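## Task

Take a loose grey peg and push it fully into a free hole of the yellow sulfur ball held by the other gripper until it snaps in, without disturbing pegs already seated in the ball. At the end that gripper must still hold the ball, or a peg locked into it. Anything else that stays in place only because the robot holds it does not count.

## Robot and tools

Robot: two six-joint arms, left_arm and right_arm, each ending in a parallel two-finger gripper with a wrist camera. They face each other across a table. One gripper holds the atom ball; the other fetches a loose grey peg and pushes it into a free hole until it locks.

Frame: a single scene frame for everything. Origin at the table centre, +z up, table surface at z = +0.020 m. left_arm's base sits on the +y side at (-0.049, +0.528, +0.102), right_arm's at (+0.050, -0.466, +0.079). The names left and right are labels, not image sides. Gripper axes: fingers point along the gripper's +x and close along its y. end_effector_position is the point between the pads, about 3-4 cm short of the fingertips. Reported hand positions can be slightly wrong, more so at long reach.

A row is 16 plain numbers covering both arms: left_arm x, y, z (metres), qw, qx, qy, qz (unit quaternion, w first), opening; then the same eight for right_arm. Position and quaternion are an absolute pose in the scene frame, not an offset. Opening runs from -1 to +1: +1 fully open (0.088 m), empty fingers touch near -0.80, below that nothing changes. Allow at least 0.5 s for a full close. To grip, command roughly 0.07 below the current grip_measured; a smaller gap grips more gently. Squeezing makes grip_measured read up to about 0.061 narrower than the pads really are. Thin parts under 3 mm get weaker grip.

Tools:
- execute_actions(actions, pictures). actions is an empty list (just report state) or one item. An action item {"rows": [...], "steps": n} holds 1-15 rows, n from 1 to 15 (default 15), each step 1/30 s; row k is used at step k and the last row repeats. A wait item {"steps": n} with n up to 300 sends nothing new and counts from the previous result, including thinking time. pictures (true/false) turns camera images on or off. A target more than 0.6 m from an arm's last reported position along any gripper axis gets the whole call refused.
- move(target, speed). target is one 16-number row of absolute poses; both grippers travel straight lines and arrive together over 0.5-10 s. speed is the path top speed in m/s, 0.002 to 0.5 (default 0.25); rotation is capped at twice that in rad/s, turning the short way. The opening is applied at the start. Paths ignore obstacles and the other arm, grippers lag and may overshoot speed. Faster contact and targets set deeper past contact press harder.
- wait(seconds): 0 to 10 s, no new command.
- zoom_image(camera, region): camera is cam_head_left, cam_head_right, cam_left_wrist or cam_right_wrist (all 672x504); region [x0, y0, x1, y1] in pixels from the top-left, at most 504 x 504.
- read_manual(section): only "licences"; does not move anything.
- finished_scene(scene): give the current scene number to end and grade it; cannot be reversed. Replying with no tool call ends everything.

Control behaviour: each step the commanded pose is limited to 70 mm and 16 degrees from the measured pose, then damped IK follows, favouring position over orientation. After an action the arm only goes on to its last clipped pose, so long moves need several calls; read the reported pose and continue. Joint friction can stop short or tilt the gripper, and tiny moves may not happen; check and correct. To keep an arm still or keep an orientation, resend the same full pose (from the last result before it should stay) and the wanted opening every time, not the drifted reading.

Results: a state line per arm with position, quaternion and linear/angular velocities; grip_measured; joint positions (last value is finger opening in metres); a Hand target line per arm (what the controller is driving toward). "pose unreachable" means the clearance check altered or blocked that arm's command; HELD marks steps where the row was not sent. move adds a line with the ending (done, off_target, moving, held, fault), which limits applied (paced = pose clipped; held = some steps blocked, after which the arm may jump fast), and each gripper's distance to its target. Camera calibration lines report changed intrinsics/extrinsics. MOTOR HOT appears from 50 °C; at 95 °C an OVER-TEMPERATURE FAULT holds the arm and may cut its power so it goes limp.

Joint ranges (rad): waist ±3.054, shoulder 0 to 3.142, elbow 0 to 2.356, wrist pitch ±1.571, wrist yaw ±1.571, wrist roll ±3.142. Load limits (N m): waist 16.6, shoulder 20.6, elbow 20.5, wrist pitch 5.42, wrist yaw 5.4, wrist roll 5.07, including carried weight; reaching one causes a 10 s torque-fault stop.

Avoid: the arms colliding or pushing on each other, dropping or knocking anything off the table, hard slams or heavy pressing, long heavy holds that overheat motors, and dislodging pegs already in the ball. Loose objects may occasionally get nudged by outside pushes. Prefer smooth, moderate moves.

Each tool is called after ">>>" in YAML: its name, and indented under it one key for each argument.

## Session

I'll start by looking at the scene.

>>> execute_actions:
  actions: []

Scene clock: 0.00 s of 4400.00 s.
left_arm: end_effector_position=(+0.2045, +0.1752, +0.3057) grip_measured=+0.003 end_effector_quat_wxyz=(+0.845, -0.004, -0.015, -0.535) end_effector_velocity=(-0.000, +0.000, +0.001) end_effector_angular_velocity=(-0.008, +0.022, +0.014) | right_arm: end_effector_position=(+0.0015, -0.1527, +0.4016) grip_measured=+1.000 end_effector_quat_wxyz=(+0.651, +0.015, -0.016, +0.759) end_effector_velocity=(-0.000, +0.001, -0.003) end_effector_angular_velocity=(-0.011, -0.009, +0.005)
Joint positions: left_arm=[0.279 1.622 0.644 1.008 0.274 0.001 0.039] | right_arm=[-0.003  0.855  0.655  0.245 -0.    -0.005  0.088]
Joint velocities: left_arm=[-0.007 -0.007 -0.002 -0.007 -0.022 -0.022 -0.   ] | right_arm=[-0.002  0.002 -0.002 -0.007 -0.007 -0.007 -0.   ]
Motor temperatures (°C, as the motors report them): left_arm=[23 21 23 21 23 21] | right_arm=[20 23 23 20 21 20]
Heat: left arm: hottest waist 23 °C (+0.0 °C/min); right arm: hottest shoulder 23 °C (+0.0 °C/min).
Hand target (left_arm): +0.204, +0.175, +0.306; +0.845, -0.004, -0.015, -0.535
Hand target (right_arm): +0.002, -0.153, +0.402; +0.651, +0.015, -0.016, +0.759

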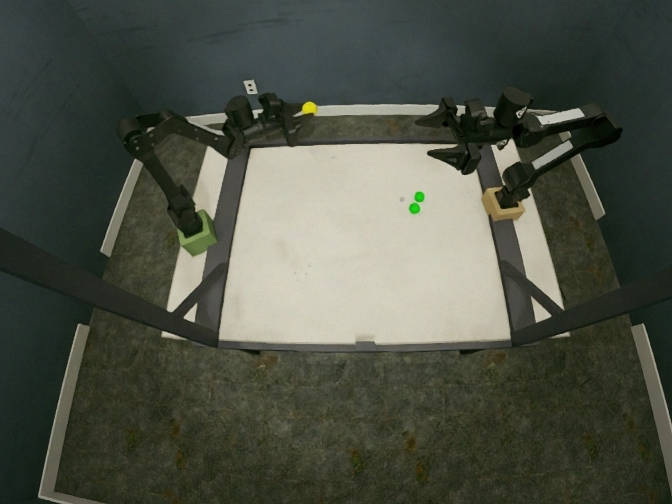

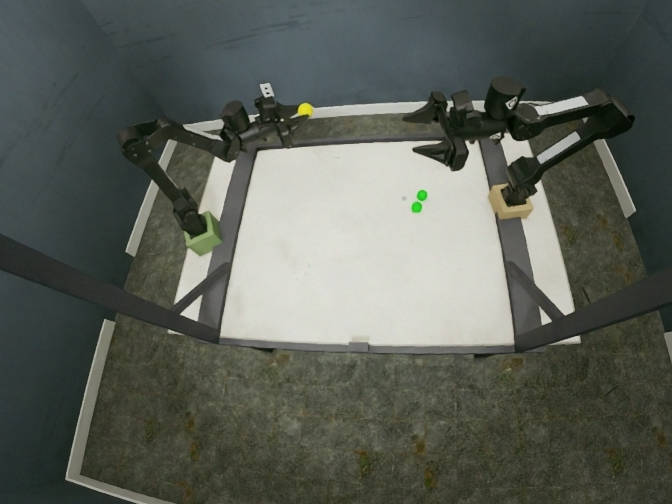

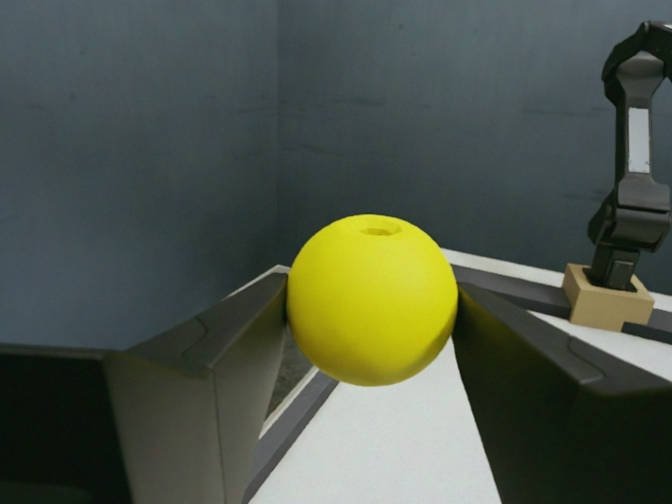

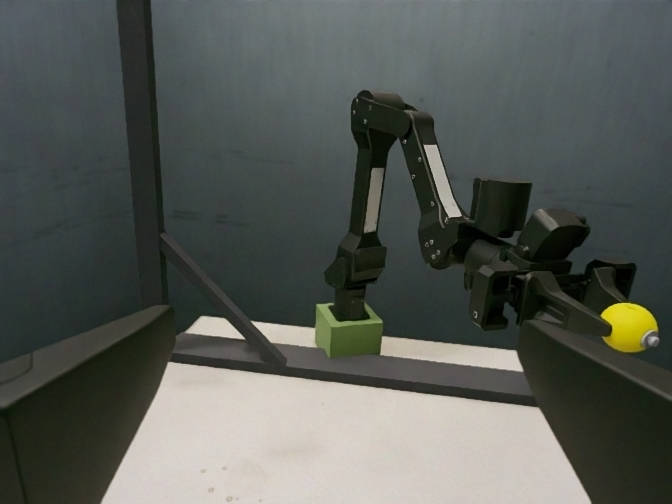

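>>> zoom_image:
  camera: "cam_head_left"
  region: [370, 170, 450, 230]

>>> zoom_image:
  camera: "cam_right_wrist"
  region: [560, 270, 672, 370]

>>> zoom_image:
  camera: "cam_left_wrist"
  region: [270, 190, 480, 400]

>>> zoom_image:
  camera: "cam_head_left"
  region: [270, 80, 350, 140]

>>> zoom_image:
  camera: "cam_head_right"
  region: [370, 170, 450, 230]

Region (370, 170, 450, 230) of cam_head_left's 672x504 image, scaled by 6.300, with more detail than that image has; it fills the top 378 rows of this view, and the rest is white.

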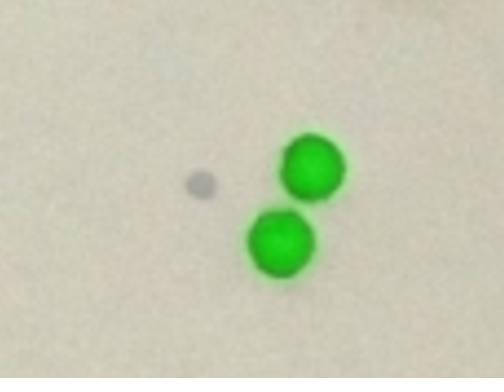

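Region (560, 270, 672, 370) of cam_right_wrist's 672x504 image, scaled by 4.500, with more detail than that image has; it fills the top 450 rows of this view, and the rest is white.

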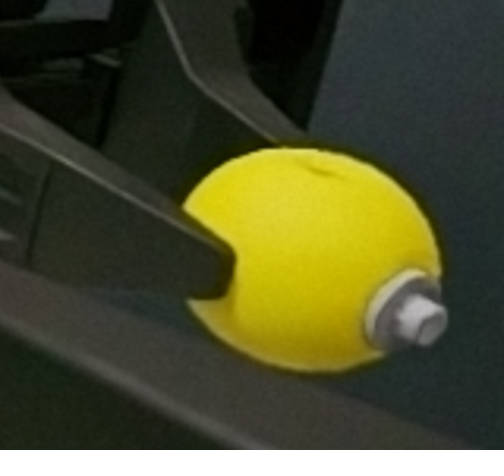

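Region (270, 190, 480, 400) of cam_left_wrist's 672x504 image, scaled by 2.400, with more detail than that image has.

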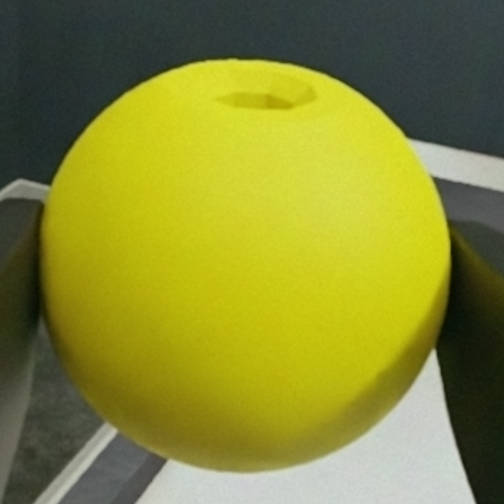

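Region (270, 80, 350, 140) of cam_head_left's 672x504 image, scaled by 6.300, with more detail than that image has; it fills the top 378 rows of this view, and the rest is white.

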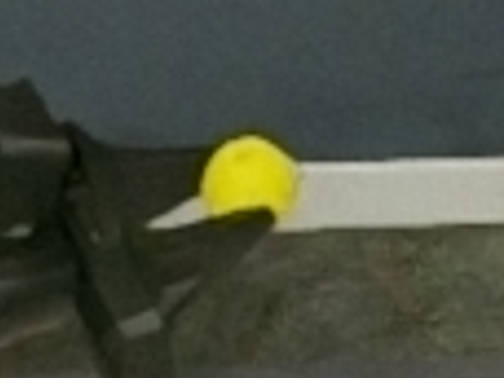

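Region (370, 170, 450, 230) of cam_head_right's 672x504 image, scaled by 6.300, with more detail than that image has; it fills the top 378 rows of this view, and the rest is white.

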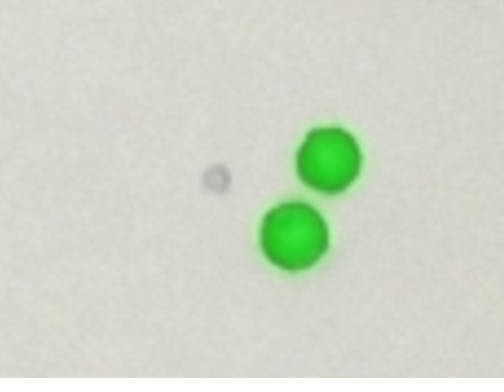

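>>> move:
  target: [0.2045, 0.1752, 0.3057, 0.845, -0.004, -0.015, -0.535, -0.07, 0.075, -0.118, 0.16, 0.5172, -0.4822, 0.5172, 0.4822, 1.0]
  speed: 0.25

Scene clock: 45.07 s of 4400.00 s.
left_arm: end_effector_position=(+0.2045, +0.1752, +0.3057) grip_measured=+0.003 end_effector_quat_wxyz=(+0.845, -0.004, -0.015, -0.535) end_effector_velocity=(+0.000, -0.000, +0.000) end_effector_angular_velocity=(+0.005, -0.005, +0.005) | right_arm: end_effector_position=(+0.0739, -0.1204, +0.1625) grip_measured=+1.000 end_effector_quat_wxyz=(+0.515, -0.480, +0.516, +0.489) end_effector_velocity=(+0.000, +0.006, +0.007) end_effector_angular_velocity=(+0.023, +0.006, +0.020)
Joint positions: left_arm=[0.279 1.622 0.644 1.008 0.274 0.001 0.039] | right_arm=[-0.23   1.871  1.415 -1.106 -0.01  -0.011  0.088]
Joint velocities: left_arm=[-0.002 -0.002  0.002 -0.007 -0.007  0.007 -0.   ] | right_arm=[-0.002 -0.002  0.027 -0.007 -0.007 -0.022 -0.   ]
Motor temperatures (°C, as the motors report them): left_arm=[23 25 27 27 23 21] | right_arm=[20 24 29 27 21 20]
Heat: left arm: hottest elbow 27 °C (+5.3 °C/min); right arm: hottest elbow 29 °C (+8.0 °C/min).
Hand target (left_arm): +0.205, +0.175, +0.306; +0.845, -0.004, -0.015, -0.535
Hand target (right_arm): +0.075, -0.119, +0.160; +0.514, -0.482, +0.518, +0.485
Off the commanded pose (left_arm): 0.000 m, 0 deg.
Off the commanded pose (right_arm): 0.004 m, 1 deg.
After step 90, 38.43 s passed at rest.
move: done
camera_calibration (this result's frames):
cam_right_wrist: T_world_to_cam=[[0.999924, 0.00955054, 0.00778959, -0.0717997], [0.00669729, -0.951658, 0.307086, -0.131942], [0.0103459, -0.30701, -0.95165, 0.196372], [0, 0, 0, 1]] pos_world=[0.0706463, -0.0645895, 0.227954]

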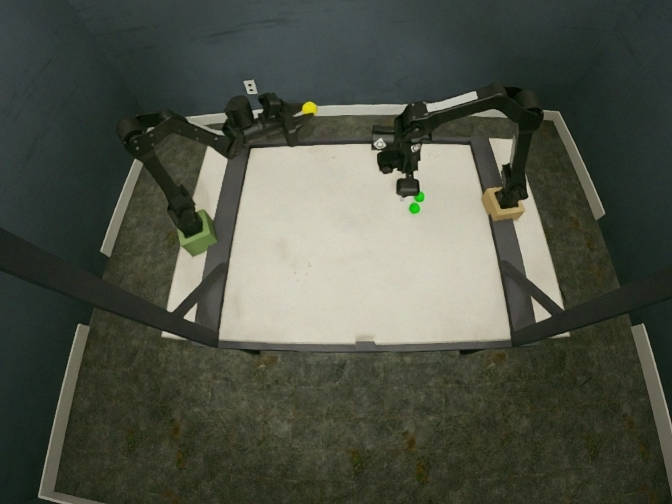

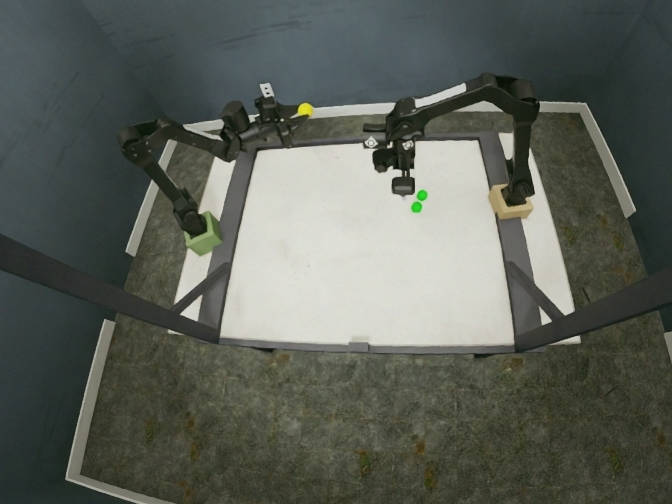

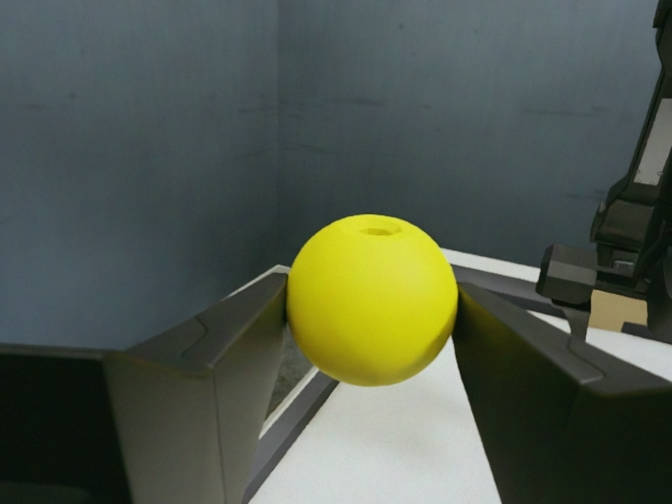

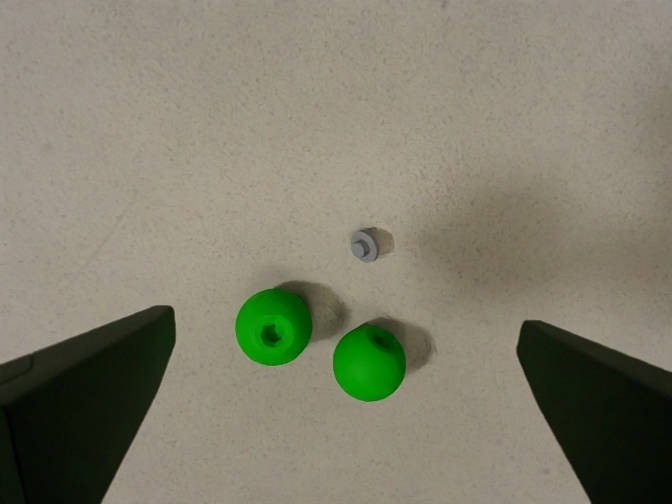

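>>> zoom_image:
  camera: "cam_right_wrist"
  region: [325, 205, 405, 285]

Region (325, 205, 405, 285) of cam_right_wrist's 672x504 image, scaled by 6.300, with more detail than that image has.

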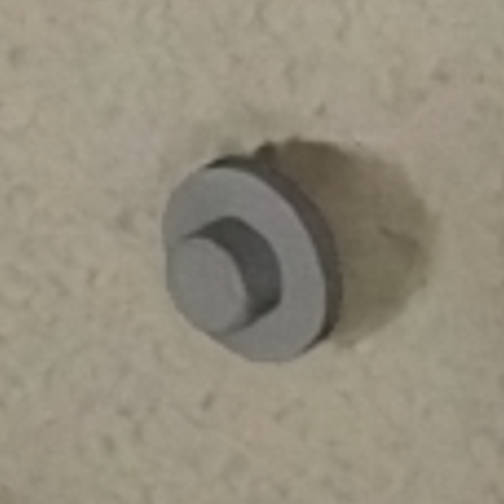

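>>> move:
  target: [0.2045, 0.1752, 0.3057, 0.845, -0.004, -0.015, -0.535, -0.07, 0.056, -0.134, 0.069, 0.5172, -0.4822, 0.5172, 0.4822, -0.85]
  speed: 0.12

Scene clock: 116.27 s of 4400.00 s.
left_arm: end_effector_position=(+0.2045, +0.1752, +0.3057) grip_measured=+0.003 end_effector_quat_wxyz=(+0.845, -0.004, -0.015, -0.535) end_effector_velocity=(+0.002, +0.001, -0.001) end_effector_angular_velocity=(-0.004, +0.025, +0.019) | right_arm: end_effector_position=(+0.0563, -0.1304, +0.0747) grip_measured=-0.798 end_effector_quat_wxyz=(+0.521, -0.477, +0.513, +0.488) end_effector_velocity=(-0.002, -0.006, -0.001) end_effector_angular_velocity=(-0.027, +0.007, +0.025)
Joint positions: left_arm=[0.279 1.622 0.644 1.008 0.274 0.001 0.039] | right_arm=[-0.177  1.952  1.148 -0.748 -0.003  0.05   0.   ]
Joint velocities: left_arm=[-0.002 -0.002 -0.002 -0.007 -0.022 -0.022 -0.   ] | right_arm=[ 0.002  0.002 -0.002 -0.022 -0.007 -0.022  0.   ]
Motor temperatures (°C, as the motors report them): left_arm=[23 27 29 30 23 21] | right_arm=[20 31 30 22 21 20]
Heat: left arm: hottest wrist pitch 30 °C (+2.0 °C/min); right arm: hottest shoulder 31 °C (+2.0 °C/min).
Hand target (left_arm): +0.205, +0.175, +0.306; +0.845, -0.004, -0.015, -0.535
Hand target (right_arm): +0.056, -0.134, +0.069; +0.517, -0.482, +0.517, +0.482
Off the commanded pose (left_arm): 0.000 m, 0 deg.
Off the commanded pose (right_arm): 0.007 m, 1 deg.
After step 90, 67.00 s passed at rest.
move: done
camera_calibration (this result's frames):
cam_right_wrist: T_world_to_cam=[[0.999895, 0.00211156, 0.0143648, -0.0548252], [-0.00226437, -0.954583, 0.297937, -0.113626], [0.0143415, -0.297938, -0.954478, 0.11111], [0, 0, 0, 1]] pos_world=[0.0529687, -0.0752456, 0.140693]

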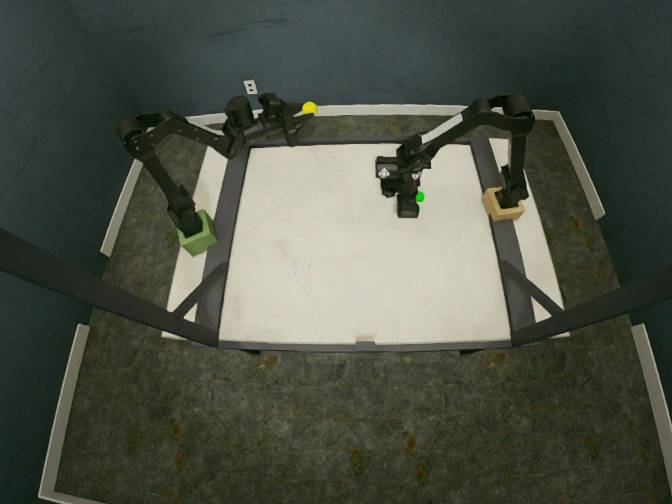

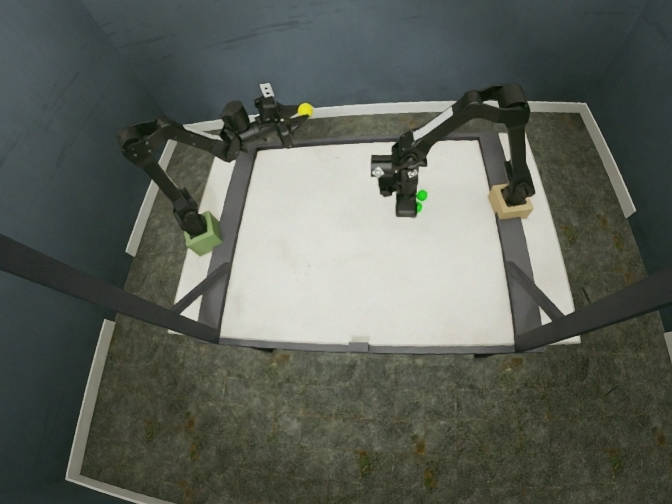

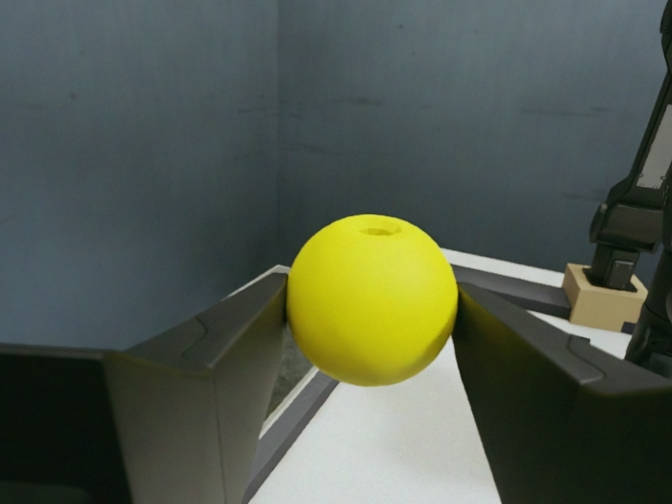

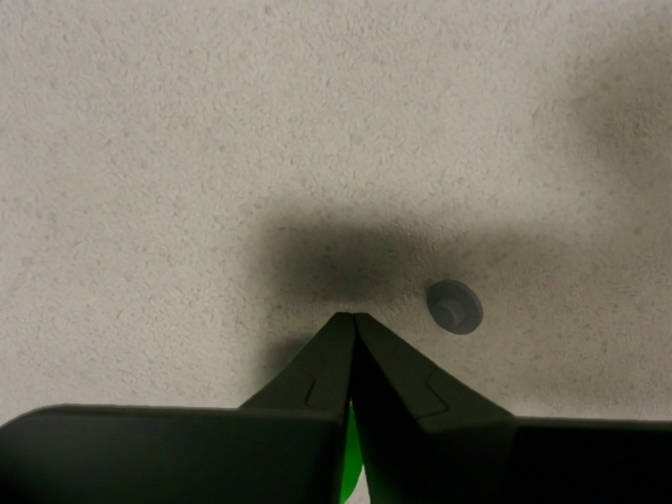

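>>> zoom_image:
  camera: "cam_right_wrist"
  region: [410, 265, 500, 355]

>>> move:
  target: [0.2045, 0.1752, 0.3057, 0.845, -0.004, -0.015, -0.535, -0.07, 0.042, -0.176, 0.069, 0.5172, -0.4822, 0.5172, 0.4822, -0.85]
  speed: 0.04

Region (410, 265, 500, 355) of cam_right_wrist's 672x504 image, scaled by 5.600, with more detail than that image has.

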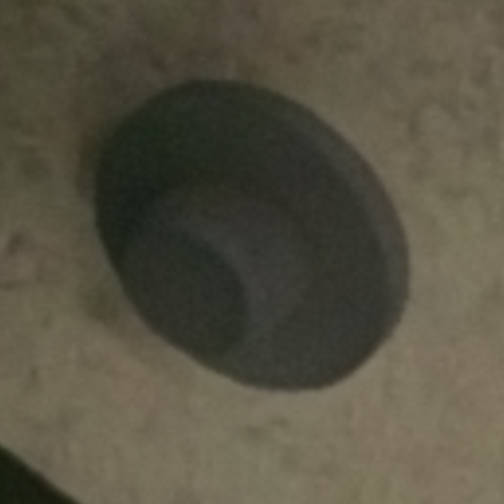

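Scene clock: 120.13 s of 4400.00 s.
left_arm: end_effector_position=(+0.2045, +0.1752, +0.3057) grip_measured=+0.003 end_effector_quat_wxyz=(+0.845, -0.004, -0.015, -0.535) end_effector_velocity=(+0.001, +0.002, -0.003) end_effector_angular_velocity=(+0.006, +0.015, +0.019) | right_arm: end_effector_position=(+0.0422, -0.1742, +0.0681) grip_measured=-0.798 end_effector_quat_wxyz=(+0.516, -0.482, +0.519, +0.482) end_effector_velocity=(+0.001, -0.007, +0.001) end_effector_angular_velocity=(-0.022, +0.007, -0.000)
Joint positions: left_arm=[0.279 1.622 0.644 1.008 0.274 0.001 0.039] | right_arm=[-0.132  1.84   0.959 -0.693 -0.003  0.095  0.   ]
Joint velocities: left_arm=[-0.002 -0.002 -0.007 -0.007 -0.022 -0.007 -0.   ] | right_arm=[-0.007 -0.007 -0.007 -0.022 -0.007 -0.007  0.   ]
Motor temperatures (°C, as the motors report them): left_arm=[23 27 29 31 23 21] | right_arm=[20 31 30 22 21 20]
Heat: left arm: hottest wrist pitch 31 °C (+3.0 °C/min); right arm: hottest shoulder 31 °C (+2.0 °C/min).
Hand target (left_arm): +0.205, +0.175, +0.306; +0.845, -0.004, -0.015, -0.535
Hand target (right_arm): +0.042, -0.176, +0.069; +0.517, -0.482, +0.517, +0.482
Off the commanded pose (left_arm): 0.000 m, 0 deg.
Off the commanded pose (right_arm): 0.002 m, 0 deg.
move: done
camera_calibration (this result's frames):
cam_right_wrist: T_world_to_cam=[[0.999899, 0.00203948, 0.014035, -0.0405115], [-0.00254075, -0.947837, 0.318745, -0.153678], [0.013953, -0.318749, -0.947737, 0.0878939], [0, 0, 0, 1]] pos_world=[0.0388906, -0.117563, 0.132853]

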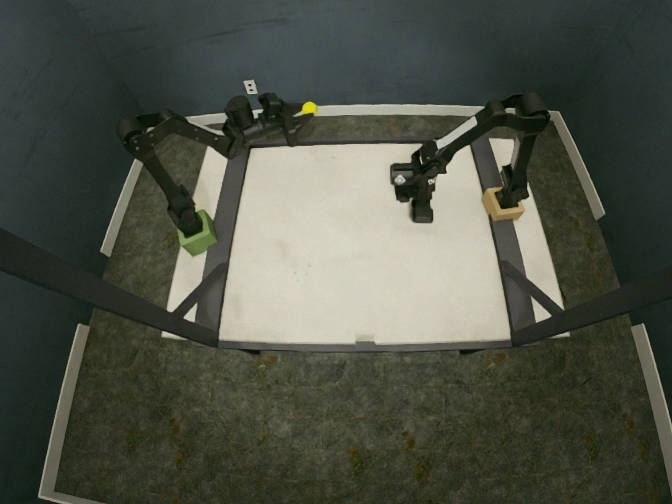

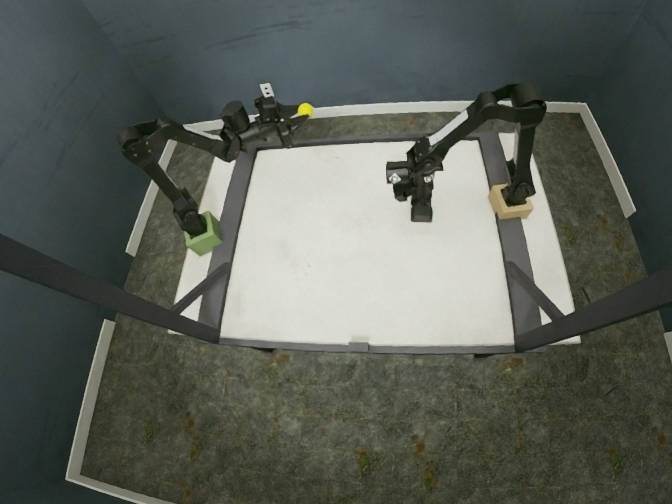

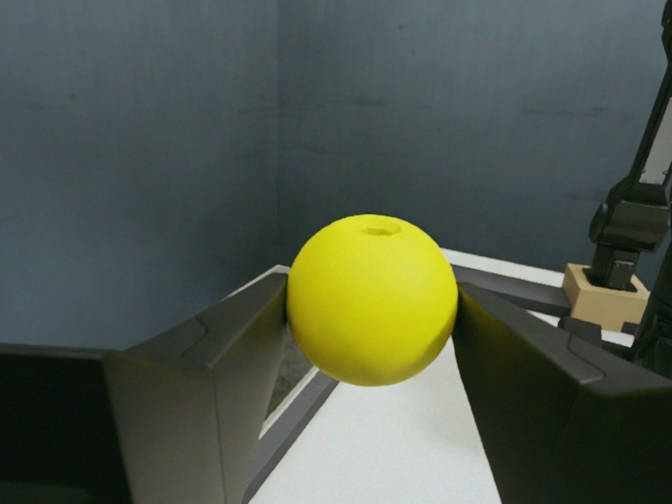

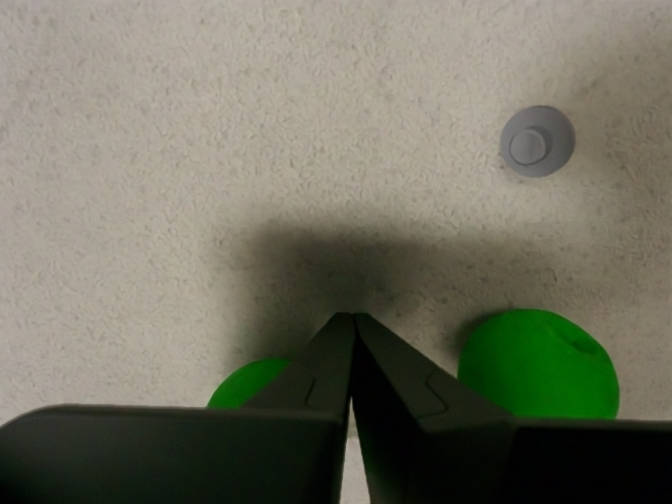

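>>> zoom_image:
  camera: "cam_right_wrist"
  region: [488, 90, 588, 190]

Region (488, 90, 588, 190) of cam_right_wrist's 672x504 image, scaled by 5.040, with more detail than that image has.

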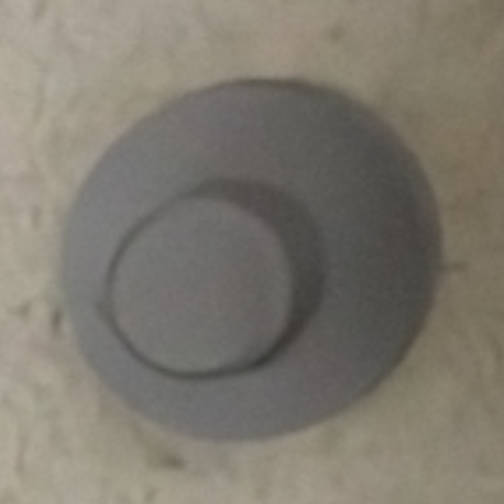

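>>> move:
  target: [0.2045, 0.1752, 0.3057, 0.845, -0.004, -0.015, -0.535, -0.07, 0.042, -0.165, 0.115, 0.5172, -0.4822, 0.5172, 0.4822, -0.85]
  speed: 0.15

>>> move:
  target: [0.2045, 0.1752, 0.3057, 0.845, -0.004, -0.015, -0.535, -0.07, 0.0423, -0.1338, 0.0775, 0.9177, -0.0307, 0.3895, 0.0722, -0.45]
  speed: 0.4

Scene clock: 151.27 s of 4400.00 s.
left_arm: end_effector_position=(+0.2045, +0.1752, +0.3057) grip_measured=+0.003 end_effector_quat_wxyz=(+0.845, -0.004, -0.015, -0.535) end_effector_velocity=(+0.000, -0.000, -0.003) end_effector_angular_velocity=(+0.010, +0.018, +0.005) | right_arm: end_effector_position=(+0.0420, -0.1669, +0.1118) grip_measured=-0.798 end_effector_quat_wxyz=(+0.514, -0.484, +0.520, +0.480) end_effector_velocity=(-0.000, +0.002, -0.000) end_effector_angular_velocity=(+0.007, +0.008, +0.005)
Joint positions: left_arm=[0.279 1.622 0.644 1.008 0.274 0.001 0.039] | right_arm=[-0.132  1.78   1.084 -0.885 -0.003  0.096  0.   ]
Joint velocities: left_arm=[-0.002 -0.002  0.002 -0.022 -0.007 -0.007 -0.   ] | right_arm=[-0.002  0.002  0.002  0.007 -0.007 -0.007  0.   ]
Motor temperatures (°C, as the motors report them): left_arm=[23 28 29 31 23 21] | right_arm=[20 34 28 22 21 20]
Heat: left arm: hottest wrist pitch 31 °C (+1.0 °C/min); right arm: hottest shoulder 34 °C (+4.1 °C/min).
Hand target (left_arm): +0.205, +0.175, +0.306; +0.845, -0.004, -0.015, -0.535
Hand target (right_arm): +0.042, -0.165, +0.115; +0.517, -0.482, +0.517, +0.482
Off the commanded pose (left_arm): 0.000 m, 0 deg.
Off the commanded pose (right_arm): 0.004 m, 1 deg.
After step 150, 25.33 s passed at rest.
move: done
camera_calibration (this result's frames):
cam_right_wrist: T_world_to_cam=[[0.999898, 0.00175496, 0.0141985, -0.0410202], [-0.00295873, -0.945625, 0.325244, -0.161025], [0.0139972, -0.325253, -0.945523, 0.130257], [0, 0, 0, 1]] pos_world=[0.0387163, -0.10983, 0.176116]

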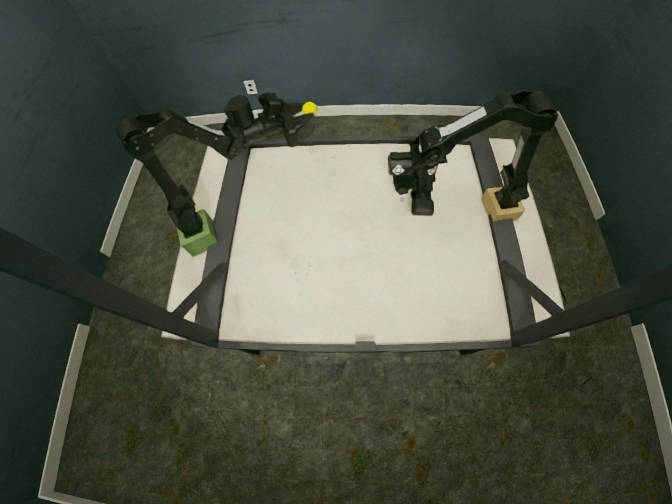

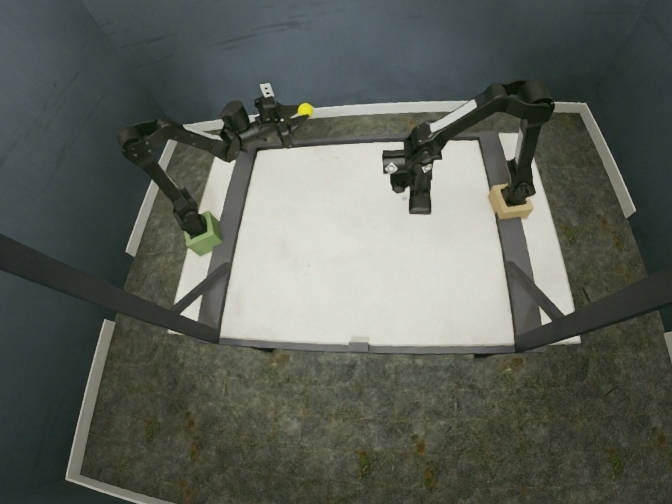

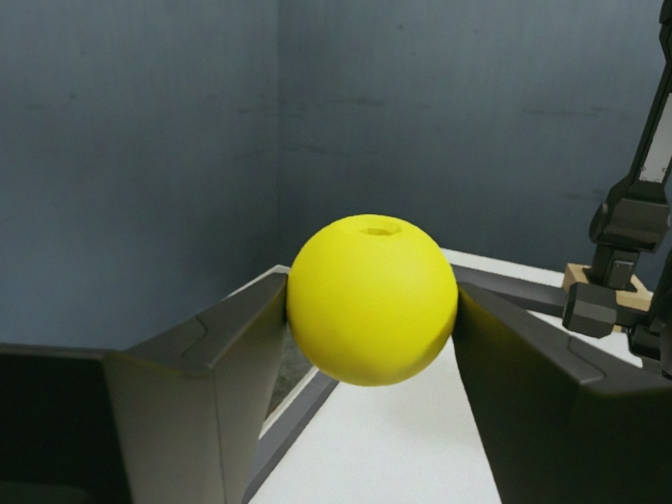

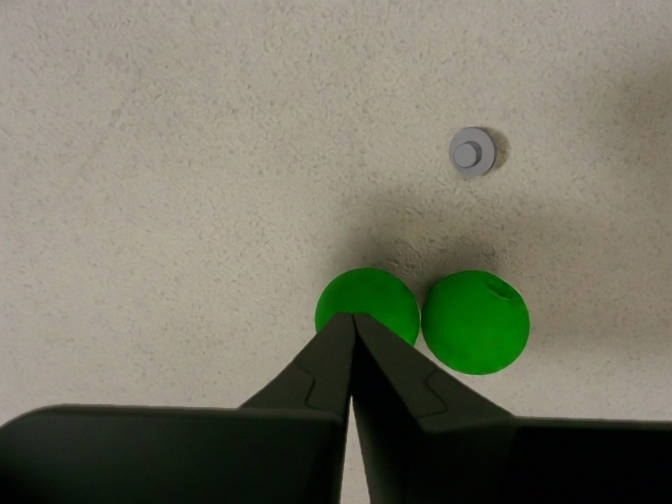

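Scene clock: 153.67 s of 4400.00 s.
left_arm: end_effector_position=(+0.2045, +0.1752, +0.3057) grip_measured=+0.003 end_effector_quat_wxyz=(+0.845, -0.004, -0.015, -0.535) end_effector_velocity=(+0.001, +0.002, +0.002) end_effector_angular_velocity=(-0.009, +0.002, +0.010) | right_arm: end_effector_position=(+0.0430, -0.1340, +0.0803) grip_measured=-0.453 end_effector_quat_wxyz=(+0.917, -0.028, +0.391, +0.072) end_effector_velocity=(-0.001, -0.002, -0.002) end_effector_angular_velocity=(-0.019, +0.017, -0.001)
Joint positions: left_arm=[0.279 1.622 0.644 1.008 0.274 0.001 0.039] | right_arm=[ 0.179  2.078  1.162 -0.82   0.75   1.818  0.017]
Joint velocities: left_arm=[ 0.002 -0.002 -0.002  0.007 -0.007 -0.007 -0.   ] | right_arm=[-0.002  0.002  0.002 -0.007 -0.022 -0.007 -0.   ]
Motor temperatures (°C, as the motors report them): left_arm=[23 28 29 31 23 21] | right_arm=[20 34 28 22 21 20]
Heat: left arm: hottest wrist pitch 31 °C (+1.0 °C/min); right arm: hottest shoulder 34 °C (+4.0 °C/min).
Hand target (left_arm): +0.205, +0.175, +0.306; +0.845, -0.004, -0.015, -0.535
Hand target (right_arm): +0.042, -0.134, +0.077; +0.918, -0.032, +0.388, +0.071
Off the commanded pose (left_arm): 0.000 m, 0 deg.
Off the commanded pose (right_arm): 0.003 m, 0 deg.
move: done
camera_calibration (this result's frames):
cam_right_wrist: T_world_to_cam=[[0.194165, -0.979282, 0.0575092, -0.141937], [-0.881145, -0.199873, -0.428526, 0.0785221], [0.431142, 0.0325309, -0.901697, 0.137656], [0, 0, 0, 1]] pos_world=[0.0373994, -0.12778, 0.165935]

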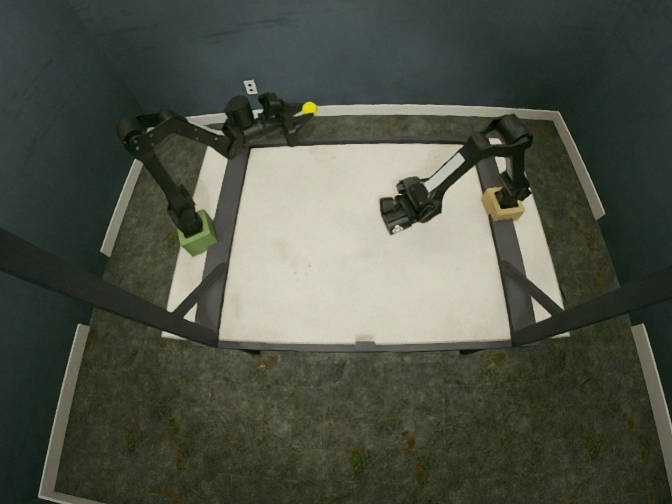

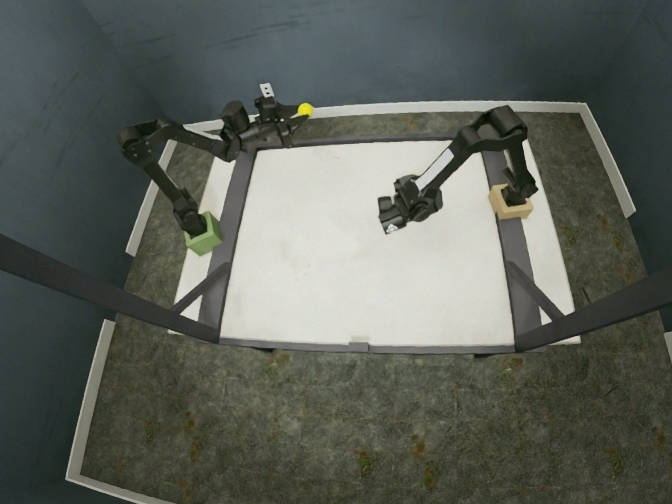

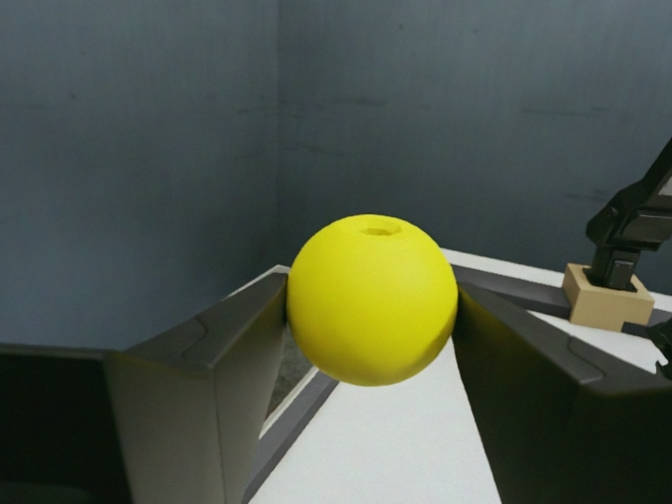

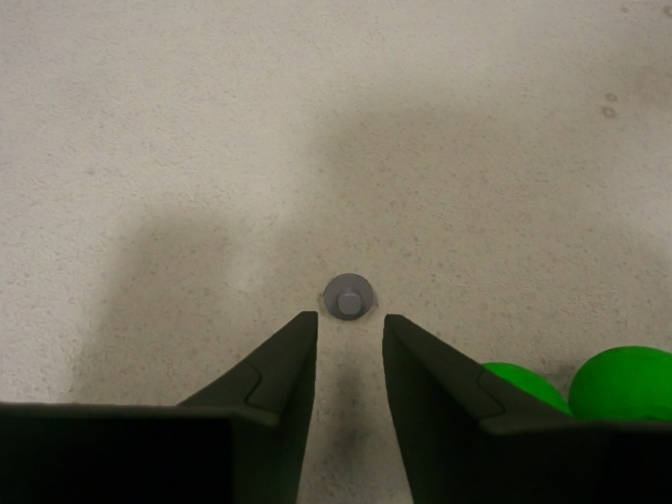

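>>> zoom_image:
  camera: "cam_right_wrist"
  region: [295, 255, 405, 365]

Region (295, 255, 405, 365) of cam_right_wrist's 672x504 image, scaled by 4.582, with more detail than that image has.

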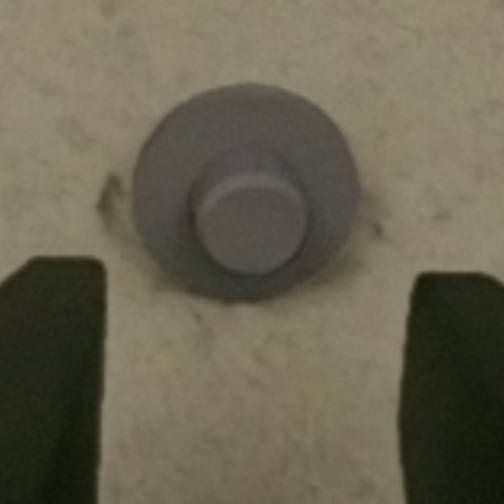

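>>> move:
  target: [0.2045, 0.1752, 0.3057, 0.845, -0.004, -0.015, -0.535, -0.07, 0.0571, -0.1327, 0.0625, 0.9177, -0.0307, 0.3895, 0.0722, -0.49]
  speed: 0.04

Scene clock: 179.07 s of 4400.00 s.
left_arm: end_effector_position=(+0.2045, +0.1752, +0.3057) grip_measured=+0.003 end_effector_quat_wxyz=(+0.845, -0.004, -0.015, -0.535) end_effector_velocity=(+0.001, +0.002, -0.003) end_effector_angular_velocity=(+0.006, +0.015, +0.010) | right_arm: end_effector_position=(+0.0549, -0.1292, +0.0676) grip_measured=-0.487 end_effector_quat_wxyz=(+0.916, -0.021, +0.393, +0.076) end_effector_velocity=(+0.001, -0.002, -0.000) end_effector_angular_velocity=(-0.024, +0.002, +0.013)
Joint positions: left_arm=[0.279 1.622 0.644 1.008 0.274 0.001 0.039] | right_arm=[ 0.14   2.094  1.127 -0.716  0.755  1.764  0.015]
Joint velocities: left_arm=[ 0.002 -0.002 -0.007 -0.007 -0.007 -0.007  0.   ] | right_arm=[-0.002 -0.002 -0.002 -0.007 -0.007 -0.022 -0.   ]
Motor temperatures (°C, as the motors report them): left_arm=[23 28 29 32 23 21] | right_arm=[20 34 29 21 21 20]
Heat: left arm: hottest wrist pitch 32 °C (+1.0 °C/min); right arm: hottest shoulder 34 °C (+3.0 °C/min).
Hand target (left_arm): +0.205, +0.175, +0.306; +0.845, -0.004, -0.015, -0.535
Hand target (right_arm): +0.057, -0.133, +0.062; +0.918, -0.031, +0.390, +0.072
Off the commanded pose (left_arm): 0.000 m, 0 deg.
Off the commanded pose (right_arm): 0.007 m, 1 deg.
move: done
camera_calibration (this result's frames):
cam_right_wrist: T_world_to_cam=[[0.195719, -0.979788, 0.0413574, -0.137912], [-0.883297, -0.194451, -0.426587, 0.0852441], [0.426006, 0.0469602, -0.903501, 0.123259], [0, 0, 0, 1]] pos_world=[0.0497785, -0.124337, 0.153433]

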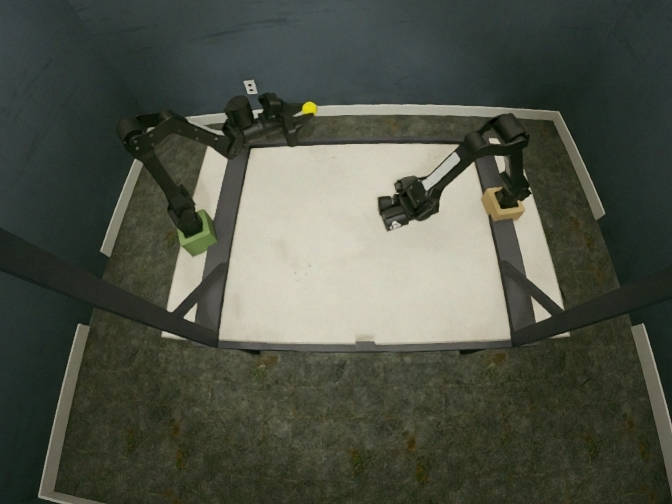

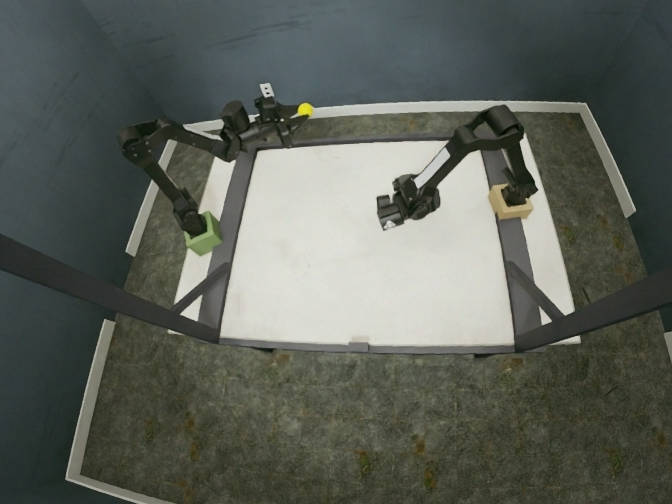

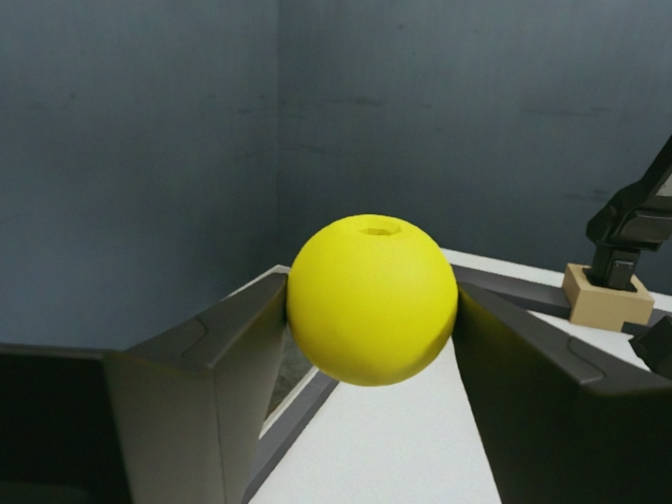

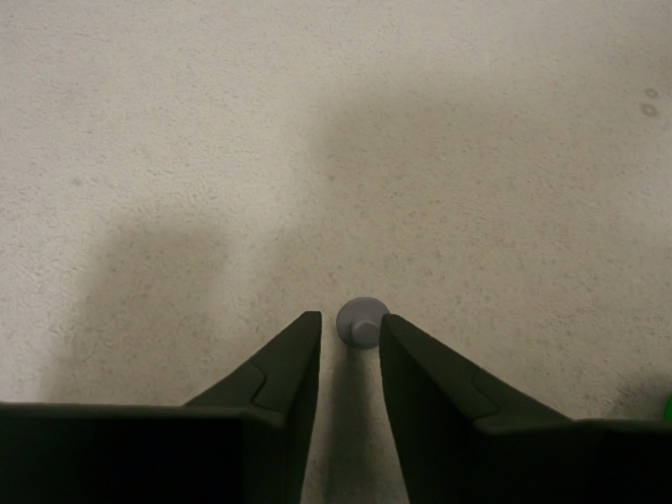

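>>> move:
  target: [0.2045, 0.1752, 0.3057, 0.845, -0.004, -0.015, -0.535, -0.07, 0.0575, -0.1365, 0.0605, 0.9177, -0.0307, 0.3895, 0.0722, -0.49]
  speed: 0.03

Scene clock: 185.23 s of 4400.00 s.
left_arm: end_effector_position=(+0.2045, +0.1752, +0.3057) grip_measured=+0.003 end_effector_quat_wxyz=(+0.845, -0.004, -0.015, -0.535) end_effector_velocity=(-0.000, +0.000, -0.002) end_effector_angular_velocity=(-0.004, +0.025, +0.004) | right_arm: end_effector_position=(+0.0562, -0.1333, +0.0643) grip_measured=-0.487 end_effector_quat_wxyz=(+0.917, -0.024, +0.392, +0.075) end_effector_velocity=(+0.001, -0.002, -0.000) end_effector_angular_velocity=(-0.014, +0.004, +0.002)
Joint positions: left_arm=[0.279 1.622 0.644 1.008 0.274 0.001 0.039] | right_arm=[ 0.14   2.094  1.108 -0.704  0.756  1.764  0.015]
Joint velocities: left_arm=[-0.002 -0.002 -0.002 -0.007 -0.007 -0.022 -0.   ] | right_arm=[-0.002 -0.002 -0.002 -0.007 -0.007 -0.007 -0.   ]
Motor temperatures (°C, as the motors report them): left_arm=[23 28 29 32 23 21] | right_arm=[20 34 28 21 21 20]
Heat: left arm: hottest wrist pitch 32 °C (+1.0 °C/min); right arm: hottest shoulder 34 °C (+2.0 °C/min).
Hand target (left_arm): +0.205, +0.175, +0.306; +0.845, -0.004, -0.015, -0.535
Hand target (right_arm): +0.058, -0.137, +0.061; +0.918, -0.031, +0.389, +0.072
Off the commanded pose (left_arm): 0.000 m, 0 deg.
Off the commanded pose (right_arm): 0.005 m, 1 deg.
After step 90, 2.47 s passed at rest.
move: done
camera_calibration (this result's frames):
cam_right_wrist: T_world_to_cam=[[0.195929, -0.979441, 0.0480294, -0.142444], [-0.882249, -0.197444, -0.427378, 0.0837695], [0.428075, 0.0413619, -0.902796, 0.118989], [0, 0, 0, 1]] pos_world=[0.0508782, -0.127897, 0.150066]

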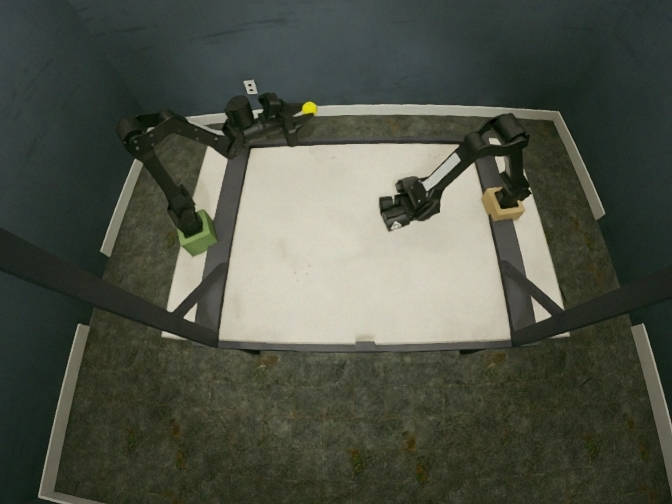

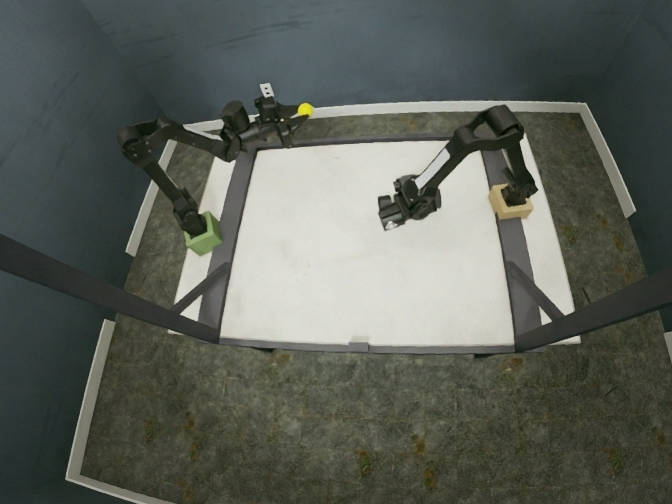

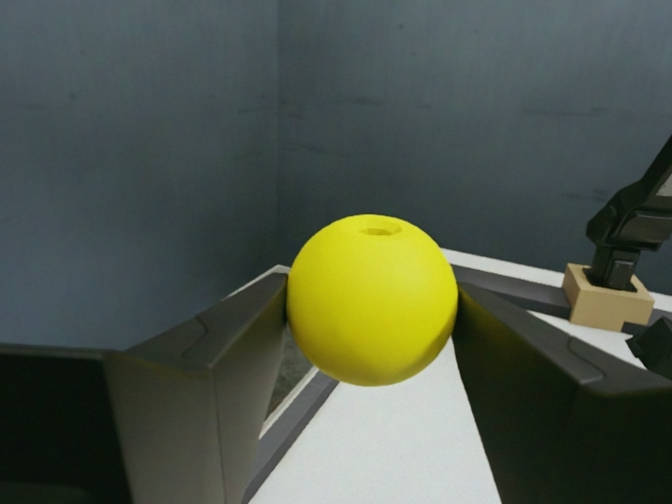

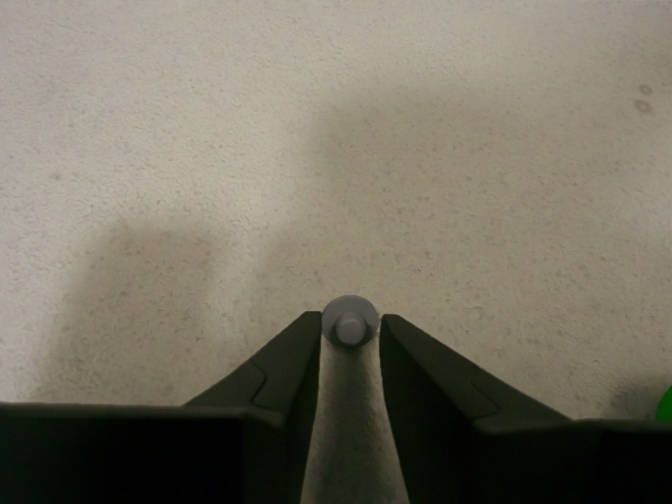

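>>> zoom_image:
  camera: "cam_right_wrist"
  region: [295, 275, 405, 385]

Region (295, 275, 405, 385) of cam_right_wrist's 672x504 image, scaled by 4.582, with more detail than that image has.

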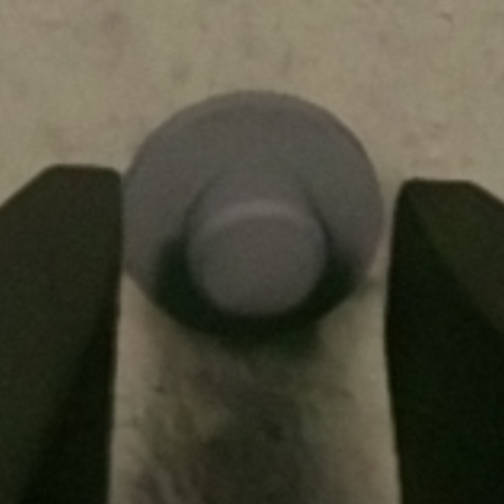

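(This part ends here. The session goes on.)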